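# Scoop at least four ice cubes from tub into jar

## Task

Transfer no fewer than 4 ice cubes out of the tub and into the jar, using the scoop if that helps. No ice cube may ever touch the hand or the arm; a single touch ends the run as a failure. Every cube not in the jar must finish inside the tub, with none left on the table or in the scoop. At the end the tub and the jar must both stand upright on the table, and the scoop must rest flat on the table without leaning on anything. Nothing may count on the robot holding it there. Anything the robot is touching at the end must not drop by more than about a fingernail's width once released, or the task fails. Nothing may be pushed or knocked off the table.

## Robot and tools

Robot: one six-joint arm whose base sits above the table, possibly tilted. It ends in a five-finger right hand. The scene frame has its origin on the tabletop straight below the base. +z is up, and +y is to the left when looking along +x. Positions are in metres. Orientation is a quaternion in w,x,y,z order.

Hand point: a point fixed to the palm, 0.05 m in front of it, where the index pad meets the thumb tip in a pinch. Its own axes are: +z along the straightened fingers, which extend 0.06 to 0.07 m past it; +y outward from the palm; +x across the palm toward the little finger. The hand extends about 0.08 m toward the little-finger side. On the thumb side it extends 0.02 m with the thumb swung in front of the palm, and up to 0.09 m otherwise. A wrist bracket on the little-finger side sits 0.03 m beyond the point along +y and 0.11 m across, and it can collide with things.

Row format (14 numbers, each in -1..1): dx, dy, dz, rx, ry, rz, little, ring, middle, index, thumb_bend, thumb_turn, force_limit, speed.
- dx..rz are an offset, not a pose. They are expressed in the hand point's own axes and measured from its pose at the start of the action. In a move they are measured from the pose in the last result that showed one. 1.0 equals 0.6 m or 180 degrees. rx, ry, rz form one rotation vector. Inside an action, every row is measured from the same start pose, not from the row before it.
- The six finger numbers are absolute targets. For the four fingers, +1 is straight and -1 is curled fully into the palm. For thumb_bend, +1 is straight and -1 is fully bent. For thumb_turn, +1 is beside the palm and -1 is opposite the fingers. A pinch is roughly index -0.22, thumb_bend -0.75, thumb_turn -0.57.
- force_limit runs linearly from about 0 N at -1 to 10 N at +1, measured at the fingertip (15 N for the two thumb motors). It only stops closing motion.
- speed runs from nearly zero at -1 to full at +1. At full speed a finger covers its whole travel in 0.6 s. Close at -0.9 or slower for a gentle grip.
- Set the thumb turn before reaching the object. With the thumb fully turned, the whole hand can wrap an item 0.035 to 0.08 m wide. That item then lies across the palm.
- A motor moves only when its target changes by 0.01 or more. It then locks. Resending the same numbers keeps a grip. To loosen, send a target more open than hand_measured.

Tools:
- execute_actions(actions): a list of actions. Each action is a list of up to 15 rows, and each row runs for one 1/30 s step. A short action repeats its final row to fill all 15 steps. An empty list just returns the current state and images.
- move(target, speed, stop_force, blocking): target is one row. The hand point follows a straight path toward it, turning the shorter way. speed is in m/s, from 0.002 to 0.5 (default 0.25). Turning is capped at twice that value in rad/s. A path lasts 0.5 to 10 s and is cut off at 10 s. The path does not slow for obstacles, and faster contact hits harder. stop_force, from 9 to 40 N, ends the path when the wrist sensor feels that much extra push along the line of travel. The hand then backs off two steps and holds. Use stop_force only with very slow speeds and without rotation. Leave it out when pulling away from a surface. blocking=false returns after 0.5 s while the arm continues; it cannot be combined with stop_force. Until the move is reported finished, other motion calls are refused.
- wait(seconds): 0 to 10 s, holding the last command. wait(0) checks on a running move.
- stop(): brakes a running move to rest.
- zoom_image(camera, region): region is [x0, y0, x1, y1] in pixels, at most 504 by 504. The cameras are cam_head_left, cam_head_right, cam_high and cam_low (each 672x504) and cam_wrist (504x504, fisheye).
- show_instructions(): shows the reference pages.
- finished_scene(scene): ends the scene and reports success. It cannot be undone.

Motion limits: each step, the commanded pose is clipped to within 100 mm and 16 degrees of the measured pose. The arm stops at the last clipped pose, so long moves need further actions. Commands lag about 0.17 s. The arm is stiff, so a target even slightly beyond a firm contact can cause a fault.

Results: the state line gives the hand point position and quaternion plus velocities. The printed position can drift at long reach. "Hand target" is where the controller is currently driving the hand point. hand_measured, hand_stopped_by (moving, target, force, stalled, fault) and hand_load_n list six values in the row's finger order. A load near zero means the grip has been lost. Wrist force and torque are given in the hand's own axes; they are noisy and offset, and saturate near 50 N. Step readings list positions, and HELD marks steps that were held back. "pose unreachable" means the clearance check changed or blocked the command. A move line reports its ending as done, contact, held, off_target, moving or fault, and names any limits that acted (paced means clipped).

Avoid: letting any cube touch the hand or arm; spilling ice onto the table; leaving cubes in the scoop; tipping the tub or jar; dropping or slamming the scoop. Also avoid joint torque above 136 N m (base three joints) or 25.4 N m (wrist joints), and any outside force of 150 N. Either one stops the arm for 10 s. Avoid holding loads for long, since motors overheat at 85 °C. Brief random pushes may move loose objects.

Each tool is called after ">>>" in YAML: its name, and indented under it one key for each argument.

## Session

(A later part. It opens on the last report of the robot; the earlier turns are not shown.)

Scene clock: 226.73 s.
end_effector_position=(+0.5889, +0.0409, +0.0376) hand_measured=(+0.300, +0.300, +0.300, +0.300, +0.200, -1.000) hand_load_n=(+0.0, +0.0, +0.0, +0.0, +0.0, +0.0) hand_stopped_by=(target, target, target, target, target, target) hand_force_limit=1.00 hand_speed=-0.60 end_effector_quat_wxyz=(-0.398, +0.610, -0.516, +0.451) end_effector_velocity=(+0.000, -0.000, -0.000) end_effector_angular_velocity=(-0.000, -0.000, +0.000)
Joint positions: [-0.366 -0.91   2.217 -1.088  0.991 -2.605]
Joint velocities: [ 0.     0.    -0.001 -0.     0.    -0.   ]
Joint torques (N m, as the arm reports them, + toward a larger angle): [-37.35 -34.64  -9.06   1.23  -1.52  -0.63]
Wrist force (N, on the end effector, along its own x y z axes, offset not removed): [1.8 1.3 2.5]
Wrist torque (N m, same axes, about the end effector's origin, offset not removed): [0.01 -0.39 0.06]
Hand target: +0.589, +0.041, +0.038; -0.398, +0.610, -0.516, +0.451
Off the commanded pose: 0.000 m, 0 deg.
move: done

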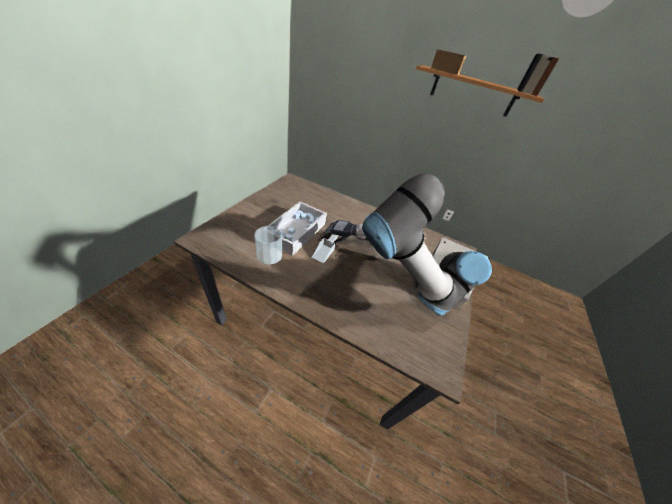

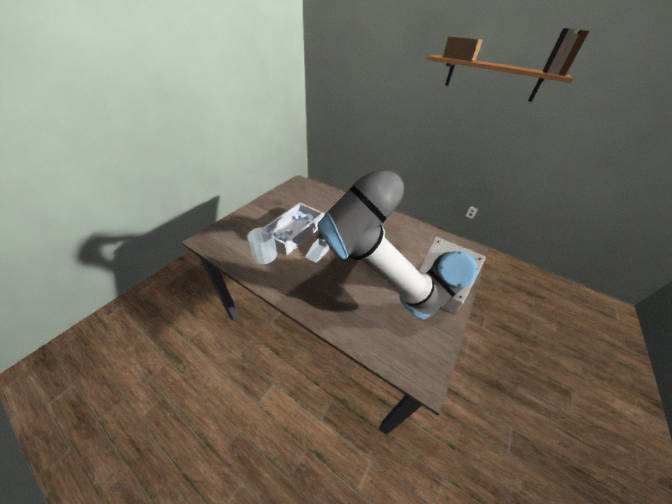

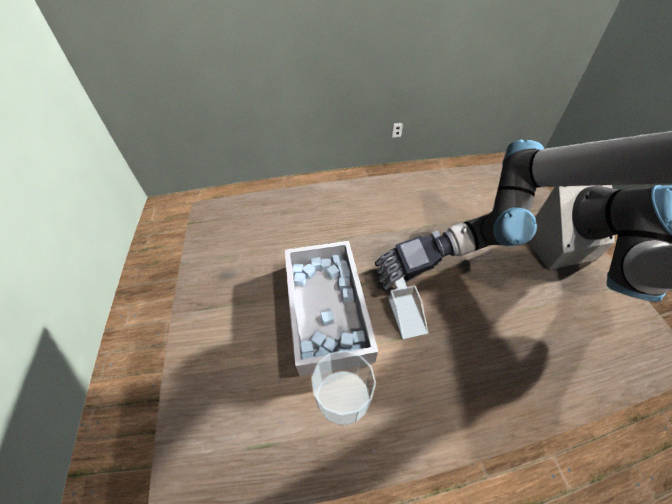

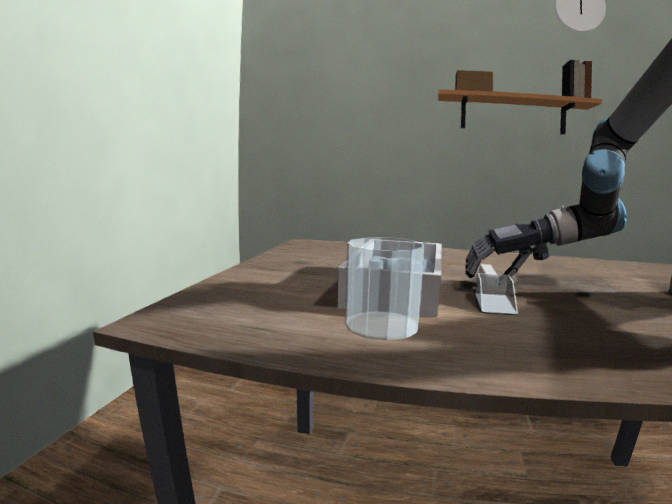

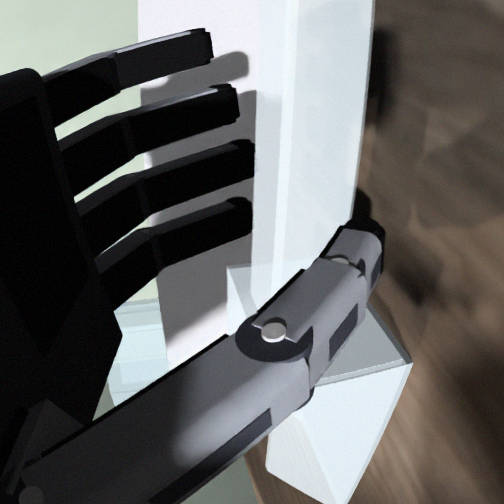

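>>> move:
  target: [-0.001,0.007,0.002,0,0,0,0.3,0.3,0.3,0.3,0.2,-1,1,-0.6]
  speed: 0.03

>>> move:
  target: [0,0,0,0,0,0,-1,-1,-1,-1,-1,-1,1,-0.6]

>>> move:
  target: [0.03,-0.206,-0.059,-0.008,0.037,-0.134,-1,-1,-1,-1,-1,-1,1,-0.6]
  speed: 0.1

Scene clock: 234.57 s.
end_effector_position=(+0.5889, +0.0409, +0.0332) hand_measured=(+0.300, +0.300, +0.300, +0.300, +0.200, -1.000) hand_load_n=(+0.0, +0.0, +0.0, +0.0, +0.0, +0.0) hand_stopped_by=(target, target, target, target, target, target) hand_force_limit=1.00 hand_speed=-0.60 end_effector_quat_wxyz=(-0.398, +0.610, -0.516, +0.451) end_effector_velocity=(-0.000, +0.001, -0.002) end_effector_angular_velocity=(+0.001, +0.001, +0.001)
Joint positions: [-0.358 -0.902  2.216 -1.097  0.999 -2.603]
Joint velocities: [ 0.004  0.002 -0.    -0.002  0.002  0.001]
Joint torques (N m, as the arm reports them, + toward a larger angle): [-19.98  -8.81 -15.76  -2.78   3.49   2.66]
Wrist force (N, on the end effector, along its own x y z axes, offset not removed): [1.6 3.2 1.0]
Wrist torque (N m, same axes, about the end effector's origin, offset not removed): [0.39 -0.22 0.19]
Hand target: +0.589, +0.041, +0.033; -0.398, +0.610, -0.516, +0.451
Off the commanded pose: 0.000 m, 0 deg.
move: done

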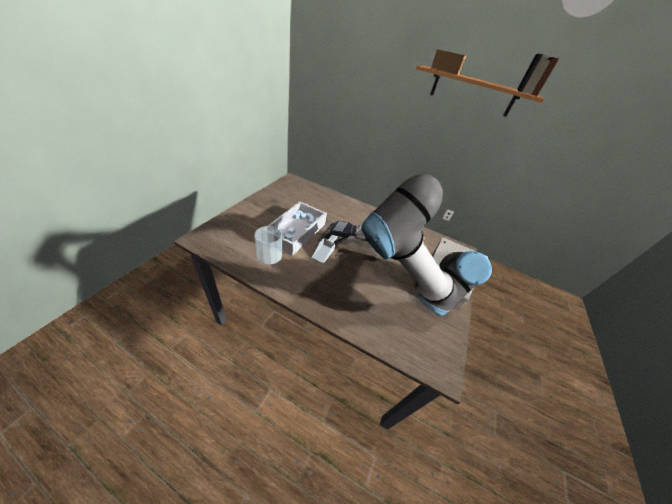

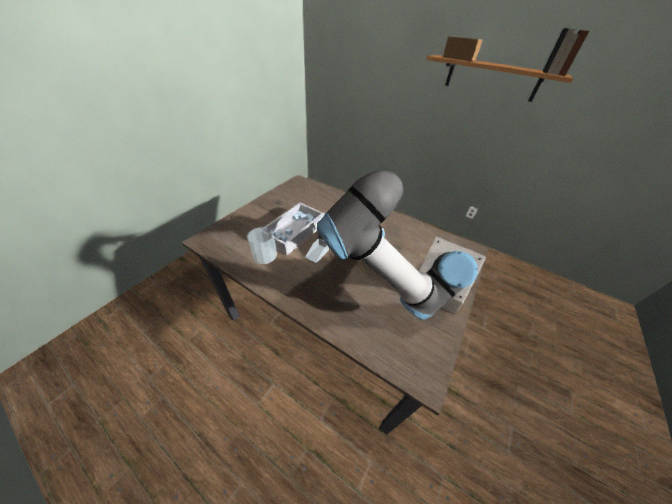

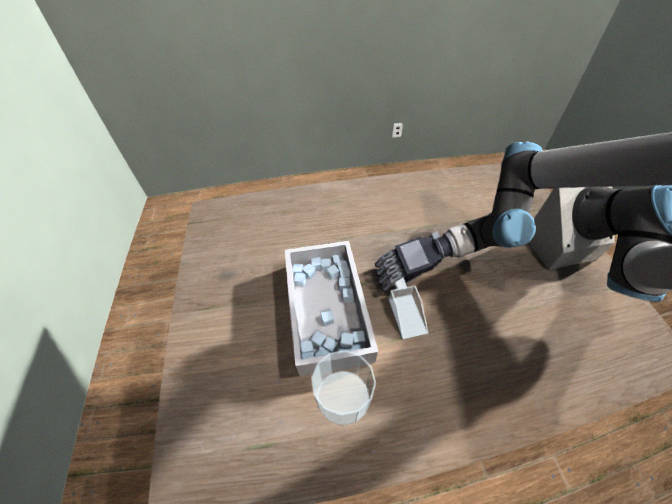

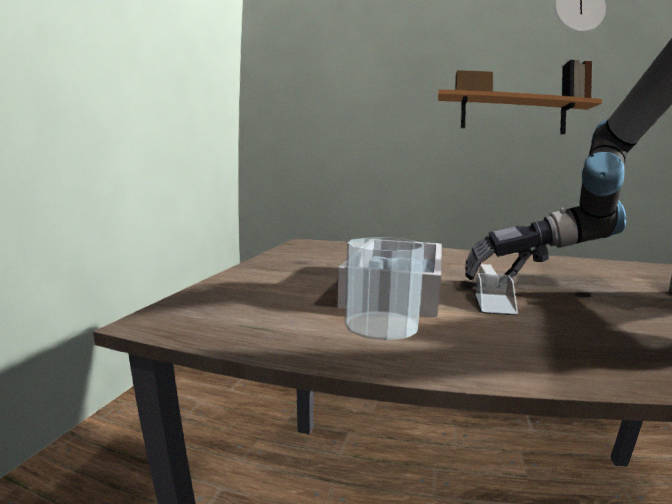

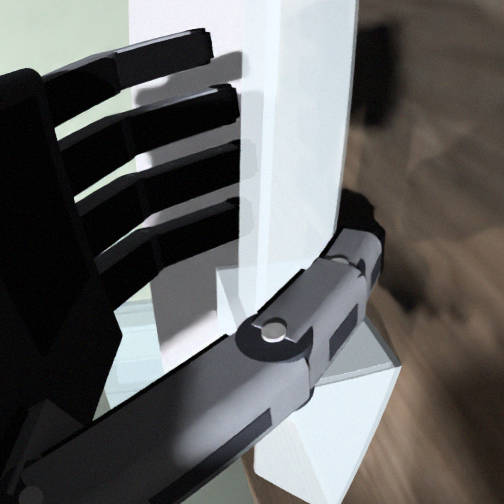

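Scene clock: 235.60 s.
end_effector_position=(+0.5889, +0.0409, +0.0332) hand_measured=(-0.202, -0.108, -0.070, -0.088, -0.006, -1.000) hand_load_n=(+11.0, +0.5, +0.0, +13.5, +22.0, +9.0) hand_stopped_by=(force, force, force, force, force, target) hand_force_limit=1.00 hand_speed=-0.60 end_effector_quat_wxyz=(-0.398, +0.610, -0.516, +0.451) end_effector_velocity=(-0.001, -0.001, -0.000) end_effector_angular_velocity=(-0.001, -0.000, -0.002)
Joint positions: [-0.358 -0.902  2.216 -1.098  0.999 -2.603]
Joint velocities: [-0.001  0.     0.001  0.     0.001 -0.001]
Joint torques (N m, as the arm reports them, + toward a larger angle): [-34.81 -32.63 -13.41   0.62  -0.55   1.54]
Wrist force (N, on the end effector, along its own x y z axes, offset not removed): [3.3 -0.9 -0.5]
Wrist torque (N m, same axes, about the end effector's origin, offset not removed): [-0.06 -0.42 0.23]
Hand target: +0.589, +0.041, +0.033; -0.398, +0.610, -0.516, +0.451
Off the commanded pose: 0.000 m, 0 deg.
move: done

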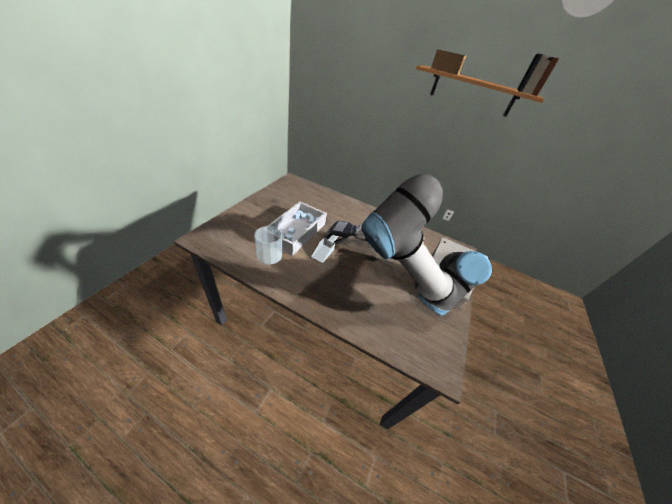

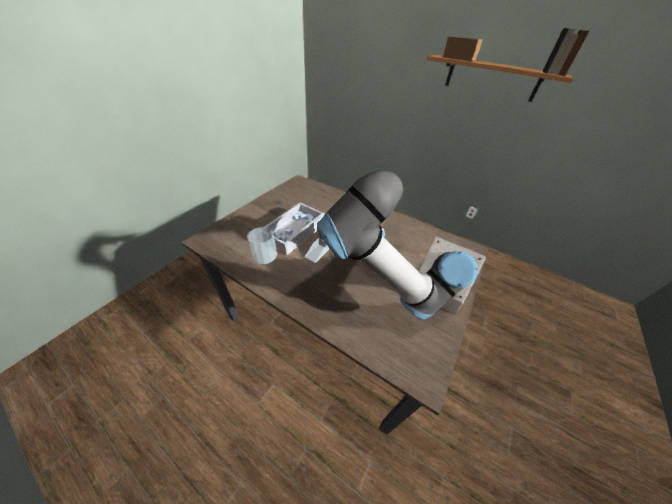

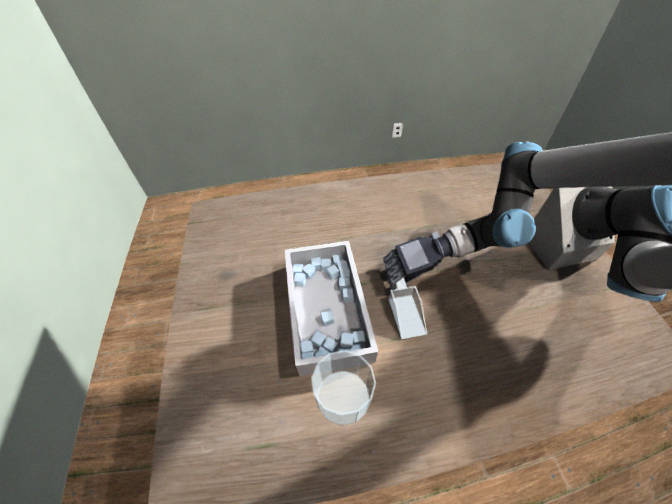

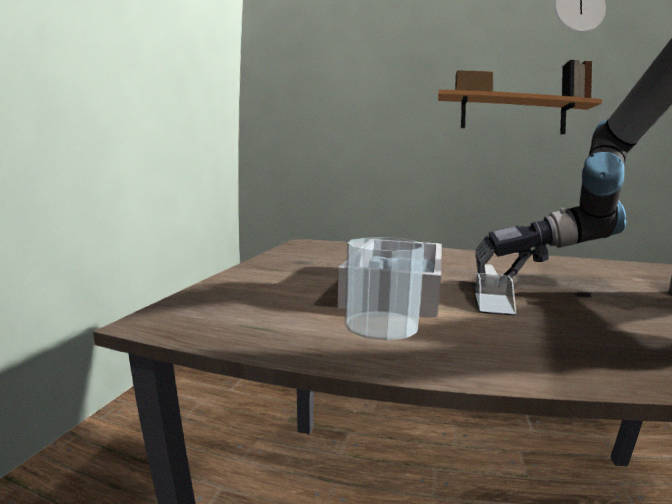

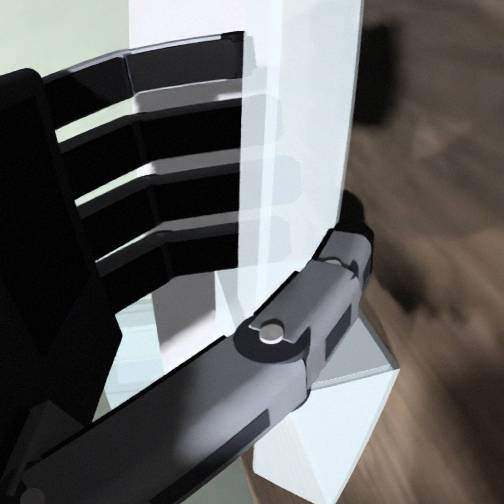

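Scene clock: 238.13 s.
end_effector_position=(+0.5894, +0.0409, +0.1631) hand_measured=(-0.202, -0.108, -0.070, -0.088, -0.006, -1.000) hand_load_n=(+9.0, +0.0, +0.0, +12.5, +23.5, +9.0) hand_stopped_by=(force, force, force, force, force, target) hand_force_limit=1.00 hand_speed=-0.60 end_effector_quat_wxyz=(-0.257, +0.682, -0.405, +0.552) end_effector_velocity=(+0.000, -0.000, +0.002) end_effector_angular_velocity=(-0.005, -0.000, -0.001)
Joint positions: [-0.491 -1.224  2.164 -0.632  0.974 -3.104]
Joint velocities: [-0.002 -0.003 -0.002  0.006  0.    -0.006]
Joint torques (N m, as the arm reports them, + toward a larger angle): [-34.72 -27.33 -21.51   1.09   3.39  -2.62]
Wrist force (N, on the end effector, along its own x y z axes, offset not removed): [-0.4 2.7 1.3]
Wrist torque (N m, same axes, about the end effector's origin, offset not removed): [0.19 -0.05 0.00]
Hand target: +0.589, +0.041, +0.163; -0.257, +0.682, -0.405, +0.552
Off the commanded pose: 0.000 m, 0 deg.
move: done

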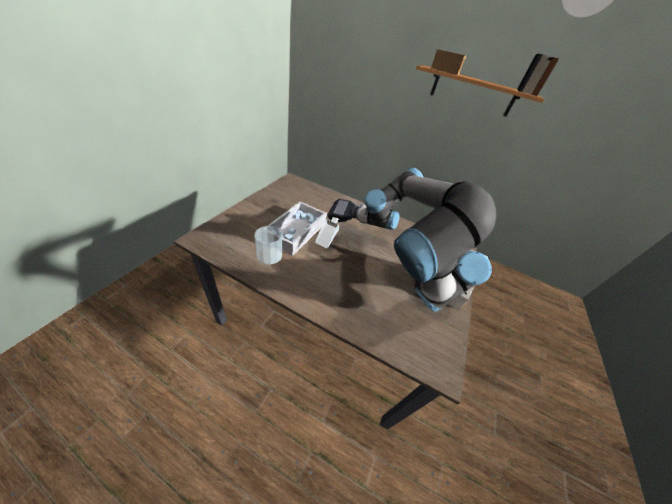

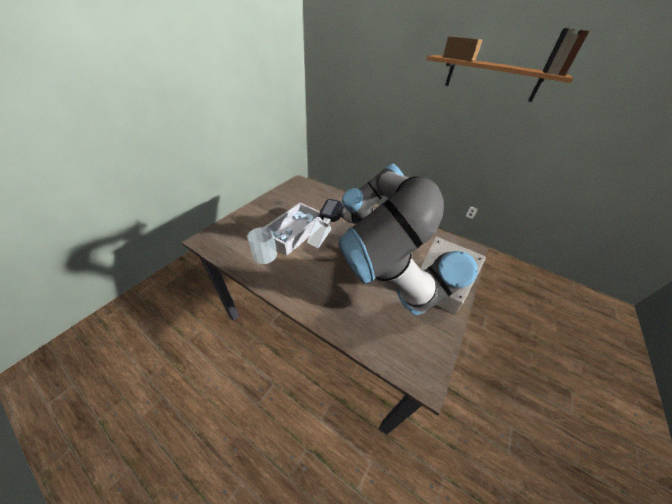

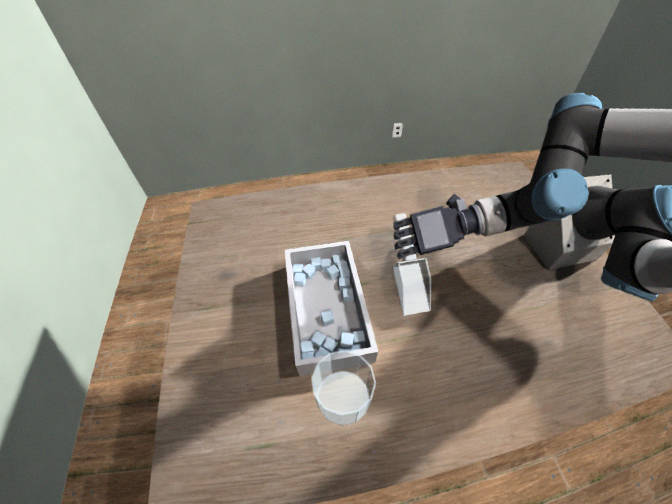

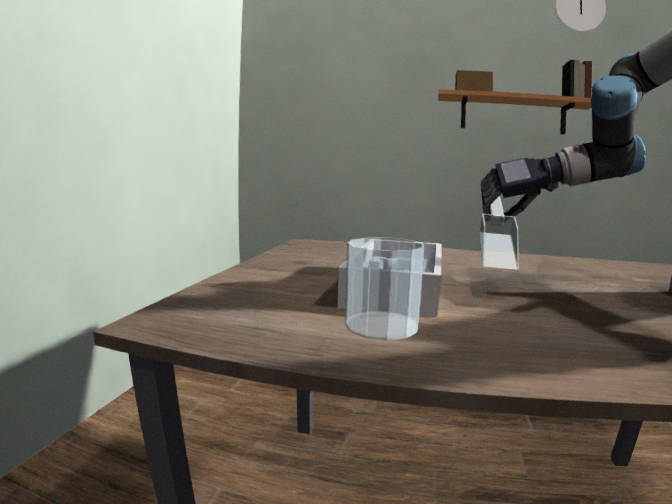

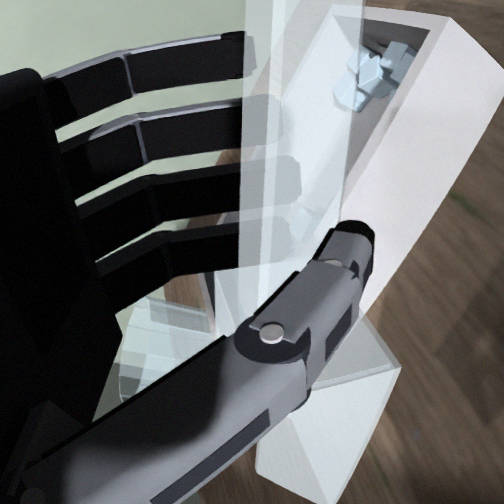

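>>> move:
  target: [0.152,-0.031,0.338,0,0,0,-1,-1,-1,-1,-1,-1,1,-0.6]
  speed: 0.12

>>> move:
  target: [-0.054,0.08,0.026,0,0,0,-1,-1,-1,-1,-1,-1,1,-0.6]
  speed: 0.05

>>> zoom_image:
  camera: "cam_high"
  region: [240,200,440,380]

Scene clock: 250.47 s.
end_effector_position=(+0.7949, -0.0448, +0.1749) hand_measured=(-0.202, -0.108, -0.070, -0.088, -0.006, -1.000) hand_load_n=(+9.0, +0.0, +0.0, +12.5, +23.5, +9.0) hand_stopped_by=(force, force, force, force, force, target) hand_force_limit=1.00 hand_speed=-0.60 end_effector_quat_wxyz=(-0.257, +0.682, -0.405, +0.552) end_effector_velocity=(+0.002, +0.001, -0.000) end_effector_angular_velocity=(+0.001, +0.001, +0.002)
Joint positions: [-0.423 -0.764  1.498 -0.439  1.039 -3.079]
Joint velocities: [ 0.002  0.003 -0.007  0.003 -0.001  0.001]
Joint torques (N m, as the arm reports them, + toward a larger angle): [-31.3  -18.14 -20.29   1.23   3.46  -1.39]
Wrist force (N, on the end effector, along its own x y z axes, offset not removed): [-0.4 3.0 0.3]
Wrist torque (N m, same axes, about the end effector's origin, offset not removed): [0.12 0.06 -0.06]
Hand target: +0.795, -0.045, +0.175; -0.257, +0.682, -0.405, +0.552
Off the commanded pose: 0.000 m, 0 deg.
move: done

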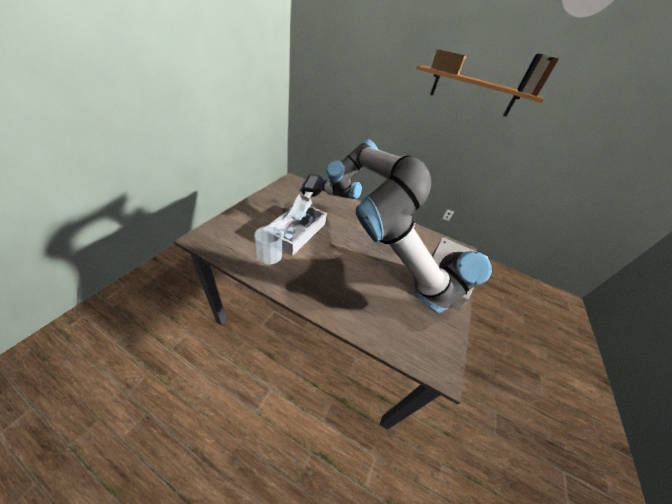

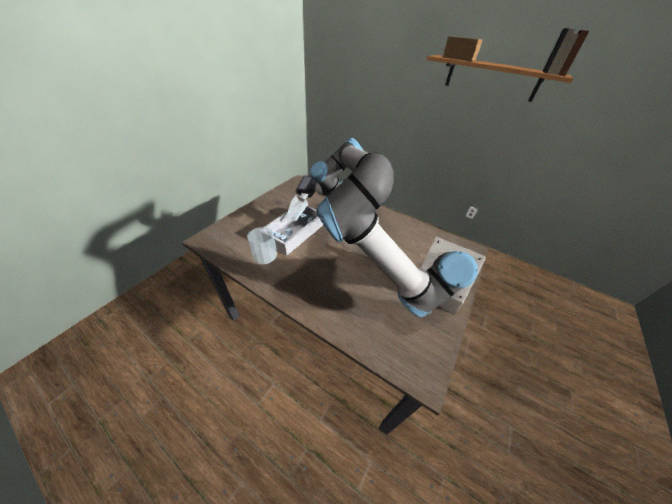

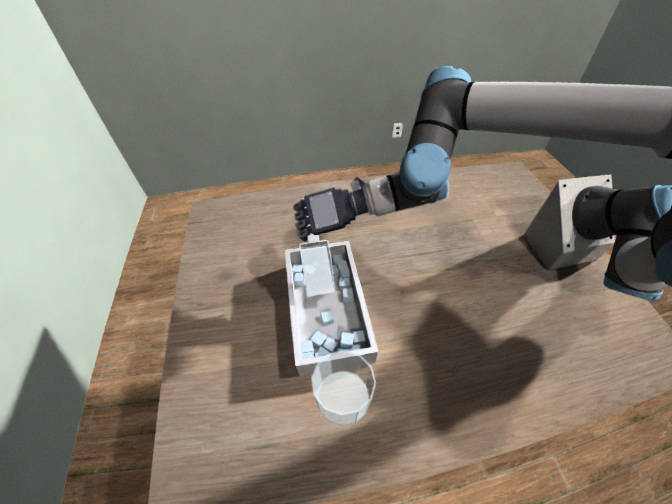

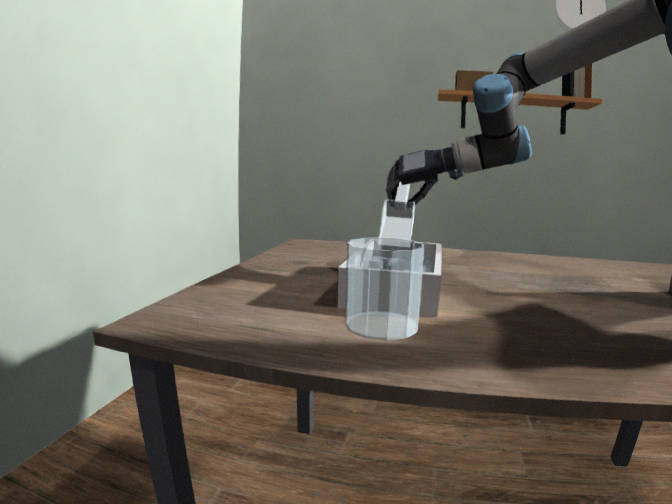

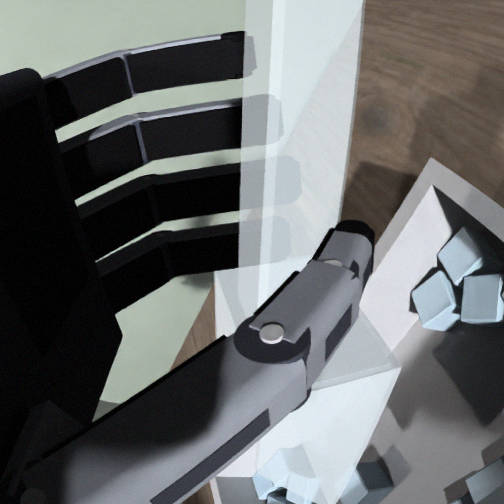

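Scene clock: 252.00 s.
end_effector_position=(+0.7949, -0.0450, +0.1150) hand_measured=(-0.202, -0.108, -0.070, -0.088, -0.006, -1.000) hand_load_n=(+9.0, +0.0, +0.0, +12.5, +23.5, +9.0) hand_stopped_by=(force, force, force, force, force, target) hand_force_limit=1.00 hand_speed=-0.60 end_effector_quat_wxyz=(-0.257, +0.682, -0.405, +0.552) end_effector_velocity=(+0.001, -0.000, +0.000) end_effector_angular_velocity=(-0.001, -0.002, +0.000)
Joint positions: [-0.354 -0.707  1.53  -0.538  1.104 -3.057]
Joint velocities: [ 0.     0.001 -0.001 -0.002  0.001  0.   ]
Joint torques (N m, as the arm reports them, + toward a larger angle): [-31.55 -19.26  -5.53  -3.05   3.68   2.59]
Wrist force (N, on the end effector, along its own x y z axes, offset not removed): [-1.5 5.7 1.2]
Wrist torque (N m, same axes, about the end effector's origin, offset not removed): [0.49 0.14 0.05]
Hand target: +0.795, -0.045, +0.115; -0.257, +0.682, -0.405, +0.552
Off the commanded pose: 0.000 m, 0 deg.
move: done

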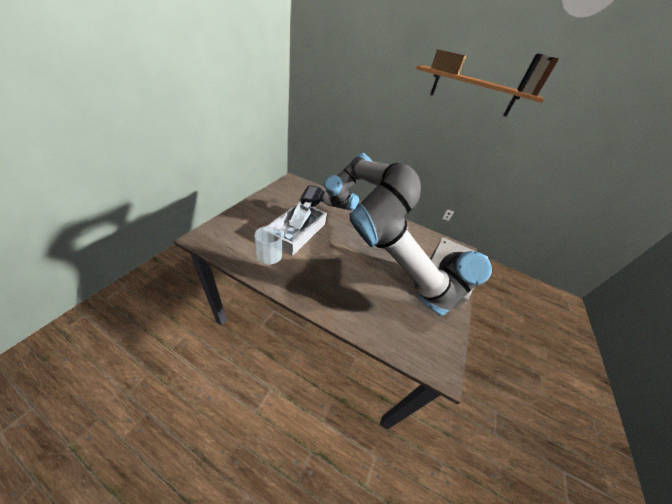

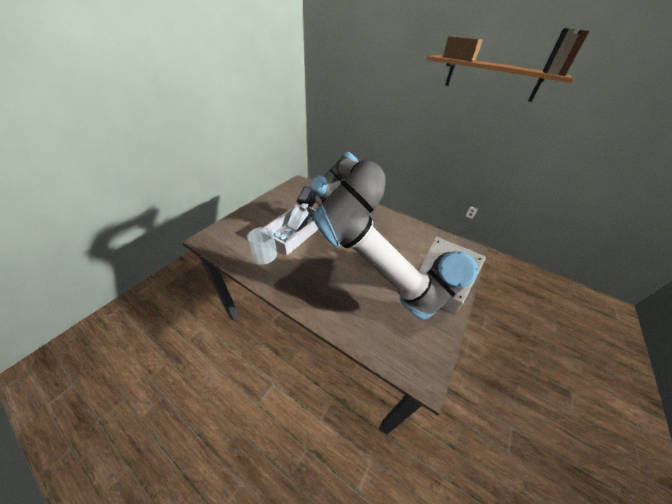

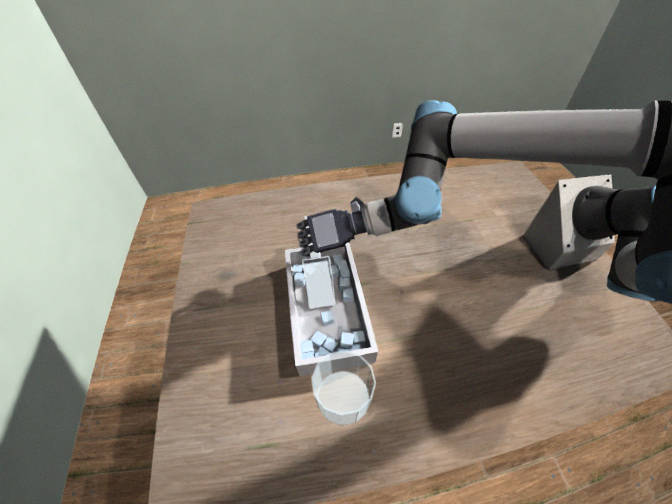

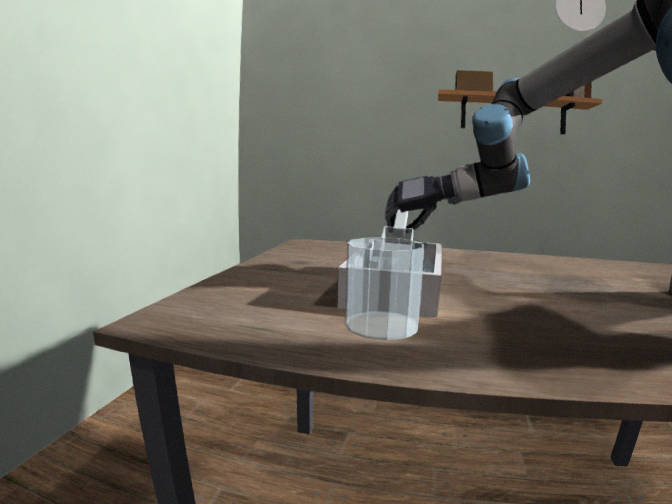

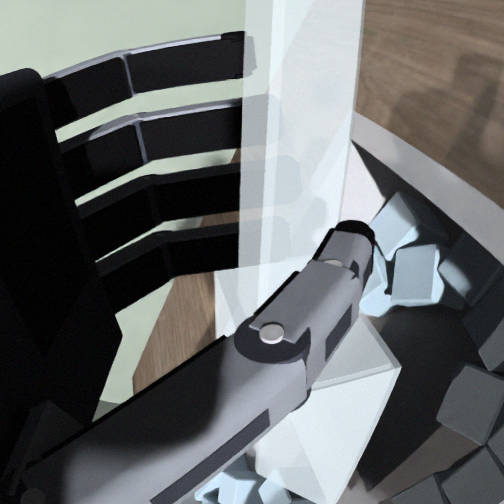

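Region (240, 200, 440, 380) of cam_high's 672x504 image, scaled by 2.520, with more detail than that image has; it fills the top 454 rows of this view, and the rest is white.

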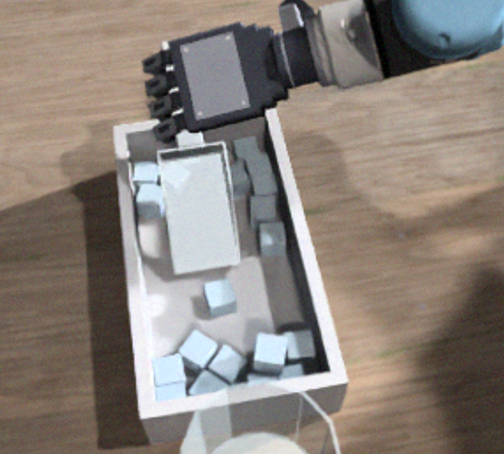

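>>> move:
  target: [-0.0116,0.0195,-0.0077,0,0,0,-1,-1,-1,-1,-1,-1,1,-0.6]
  speed: 0.03

>>> move:
  target: [-0.0473,-0.0188,-0.0022,0,0,0,-1,-1,-1,-1,-1,-1,1,-0.6]
  speed: 0.03

>>> zoom_image:
  camera: "cam_high"
  region: [240,200,440,380]

Scene clock: 259.10 s.
end_effector_position=(+0.7870, -0.0451, +0.1031) hand_measured=(-0.202, -0.108, -0.070, -0.088, -0.006, -1.000) hand_load_n=(+9.0, +0.0, +0.0, +12.5, +23.5, +9.0) hand_stopped_by=(force, force, force, force, force, target) hand_force_limit=1.00 hand_speed=-0.60 end_effector_quat_wxyz=(-0.257, +0.682, -0.405, +0.552) end_effector_velocity=(+0.000, +0.000, -0.001) end_effector_angular_velocity=(-0.001, -0.001, +0.002)
Joint positions: [-0.345 -0.708  1.562 -0.571  1.113 -3.054]
Joint velocities: [ 0.001  0.001  0.001 -0.003  0.     0.   ]
Joint torques (N m, as the arm reports them, + toward a larger angle): [-31.51 -47.79  -5.57  -2.95   3.48   2.58]
Wrist force (N, on the end effector, along its own x y z axes, offset not removed): [-0.7 3.1 1.6]
Wrist torque (N m, same axes, about the end effector's origin, offset not removed): [0.26 -0.03 0.09]
Hand target: +0.787, -0.045, +0.103; -0.257, +0.682, -0.405, +0.552
Off the commanded pose: 0.000 m, 0 deg.
move: done

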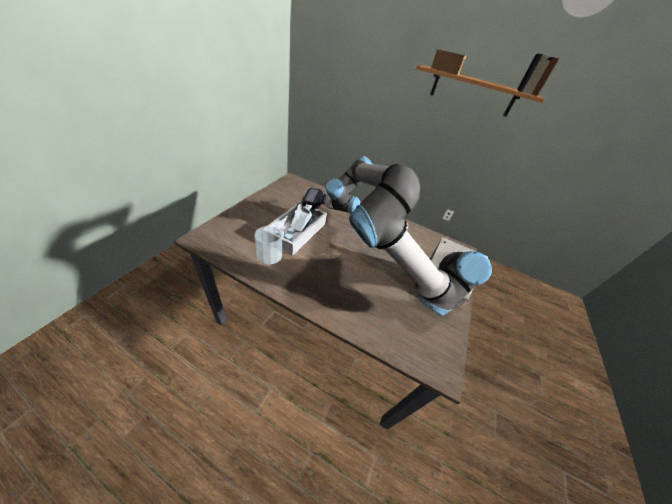

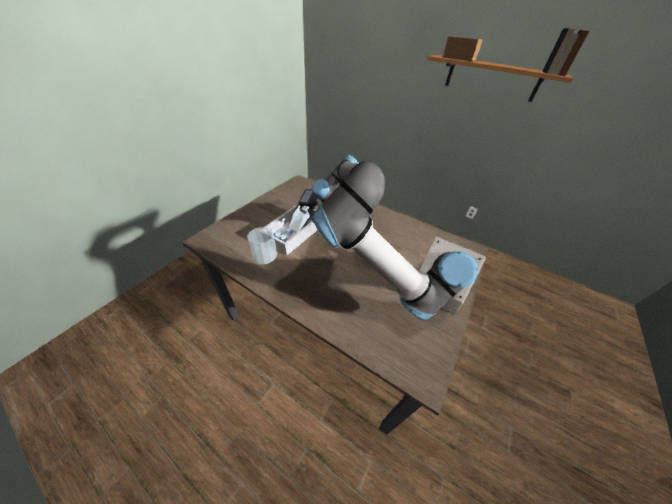

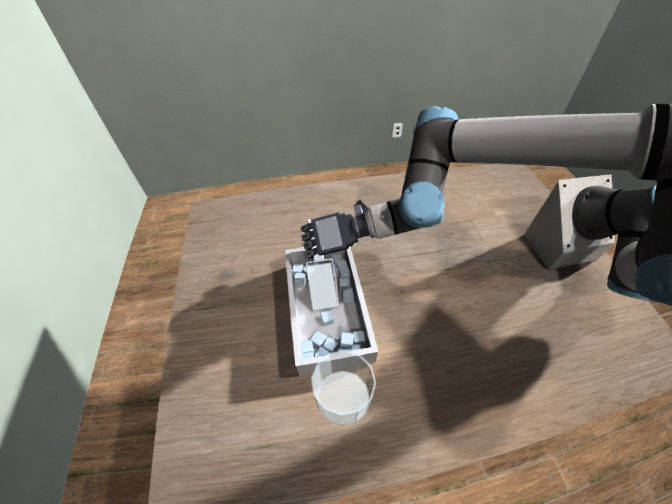

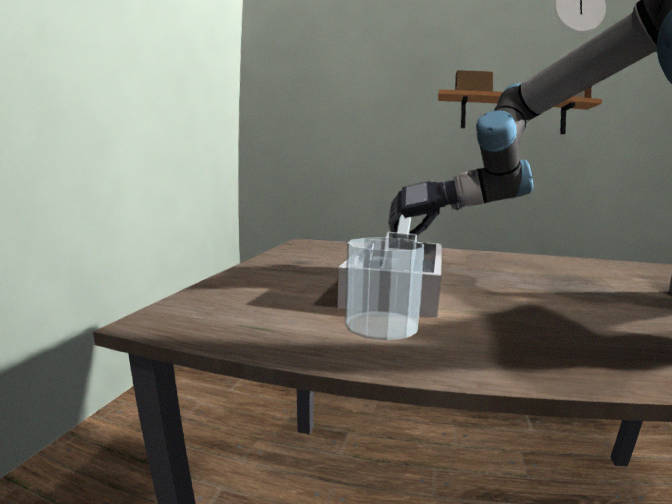

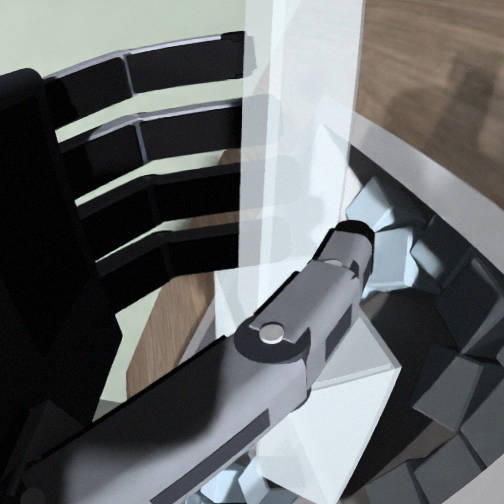

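Scene clock: 260.40 s.
end_effector_position=(+0.7870, -0.0151, +0.0971) hand_measured=(-0.202, -0.108, -0.070, -0.088, -0.006, -1.000) hand_load_n=(+10.0, +0.5, +0.0, +12.0, +22.5, +8.0) hand_stopped_by=(force, force, force, force, force, target) hand_force_limit=1.00 hand_speed=-0.60 end_effector_quat_wxyz=(-0.257, +0.682, -0.405, +0.552) end_effector_velocity=(-0.000, +0.003, -0.002) end_effector_angular_velocity=(-0.000, +0.002, +0.002)
Joint positions: [-0.302 -0.742  1.573 -0.554  1.155 -3.041]
Joint velocities: [ 0.005 -0.001  0.     0.001  0.002  0.   ]
Joint torques (N m, as the arm reports them, + toward a larger angle): [-30.09 -45.57  -4.9    1.53   3.14   2.4 ]
Wrist force (N, on the end effector, along its own x y z axes, offset not removed): [1.2 2.3 -1.4]
Wrist torque (N m, same axes, about the end effector's origin, offset not removed): [0.52 -0.10 0.16]
Hand target: +0.787, -0.015, +0.097; -0.257, +0.682, -0.405, +0.552
Off the commanded pose: 0.000 m, 0 deg.
move: done

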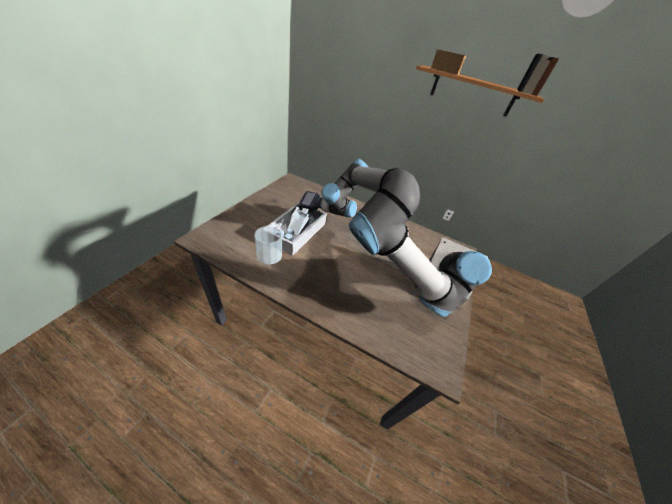

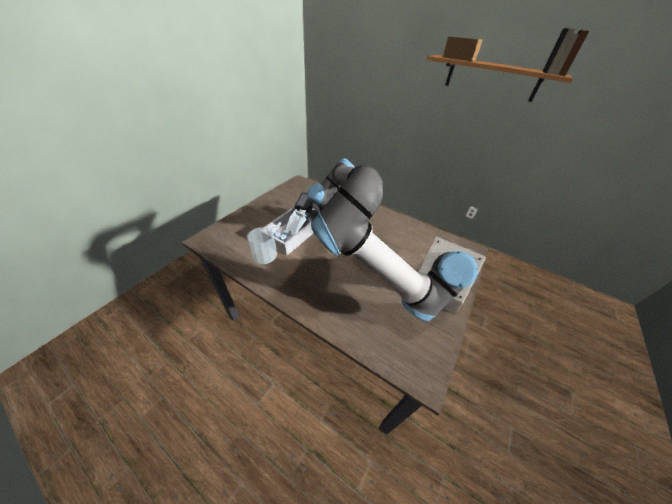

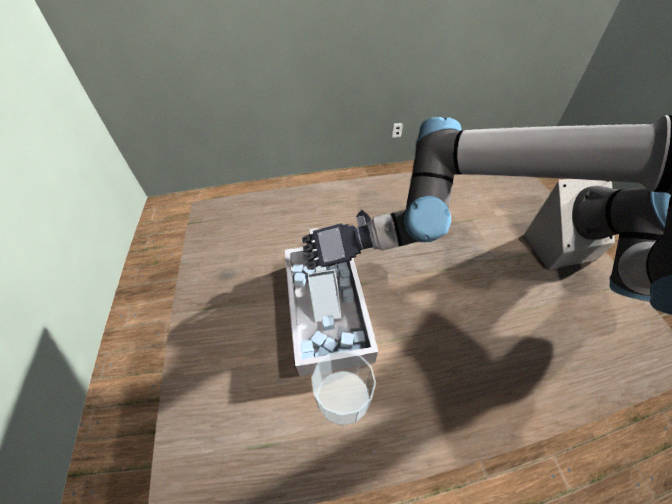

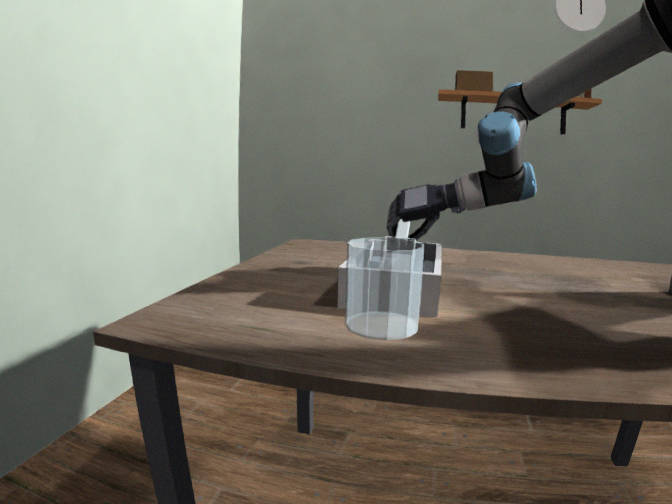

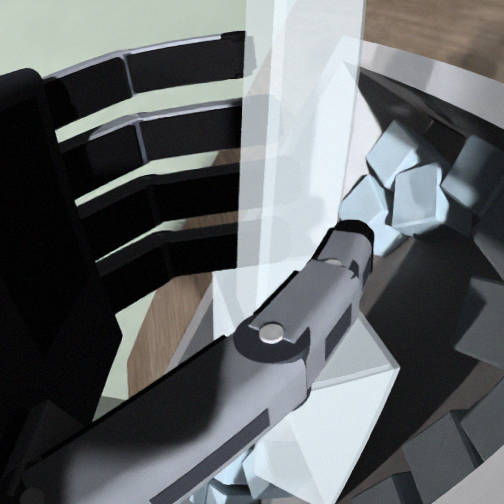

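Region (240, 200, 440, 380) of cam_high's 672x504 image, scaled by 2.520, with more detail than that image has; it fills the top 454 rows of this view, and the rest is white.

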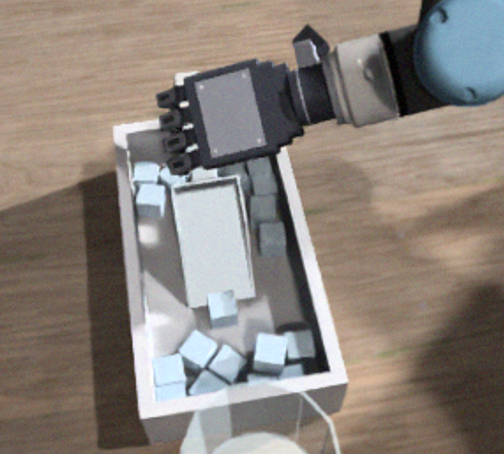

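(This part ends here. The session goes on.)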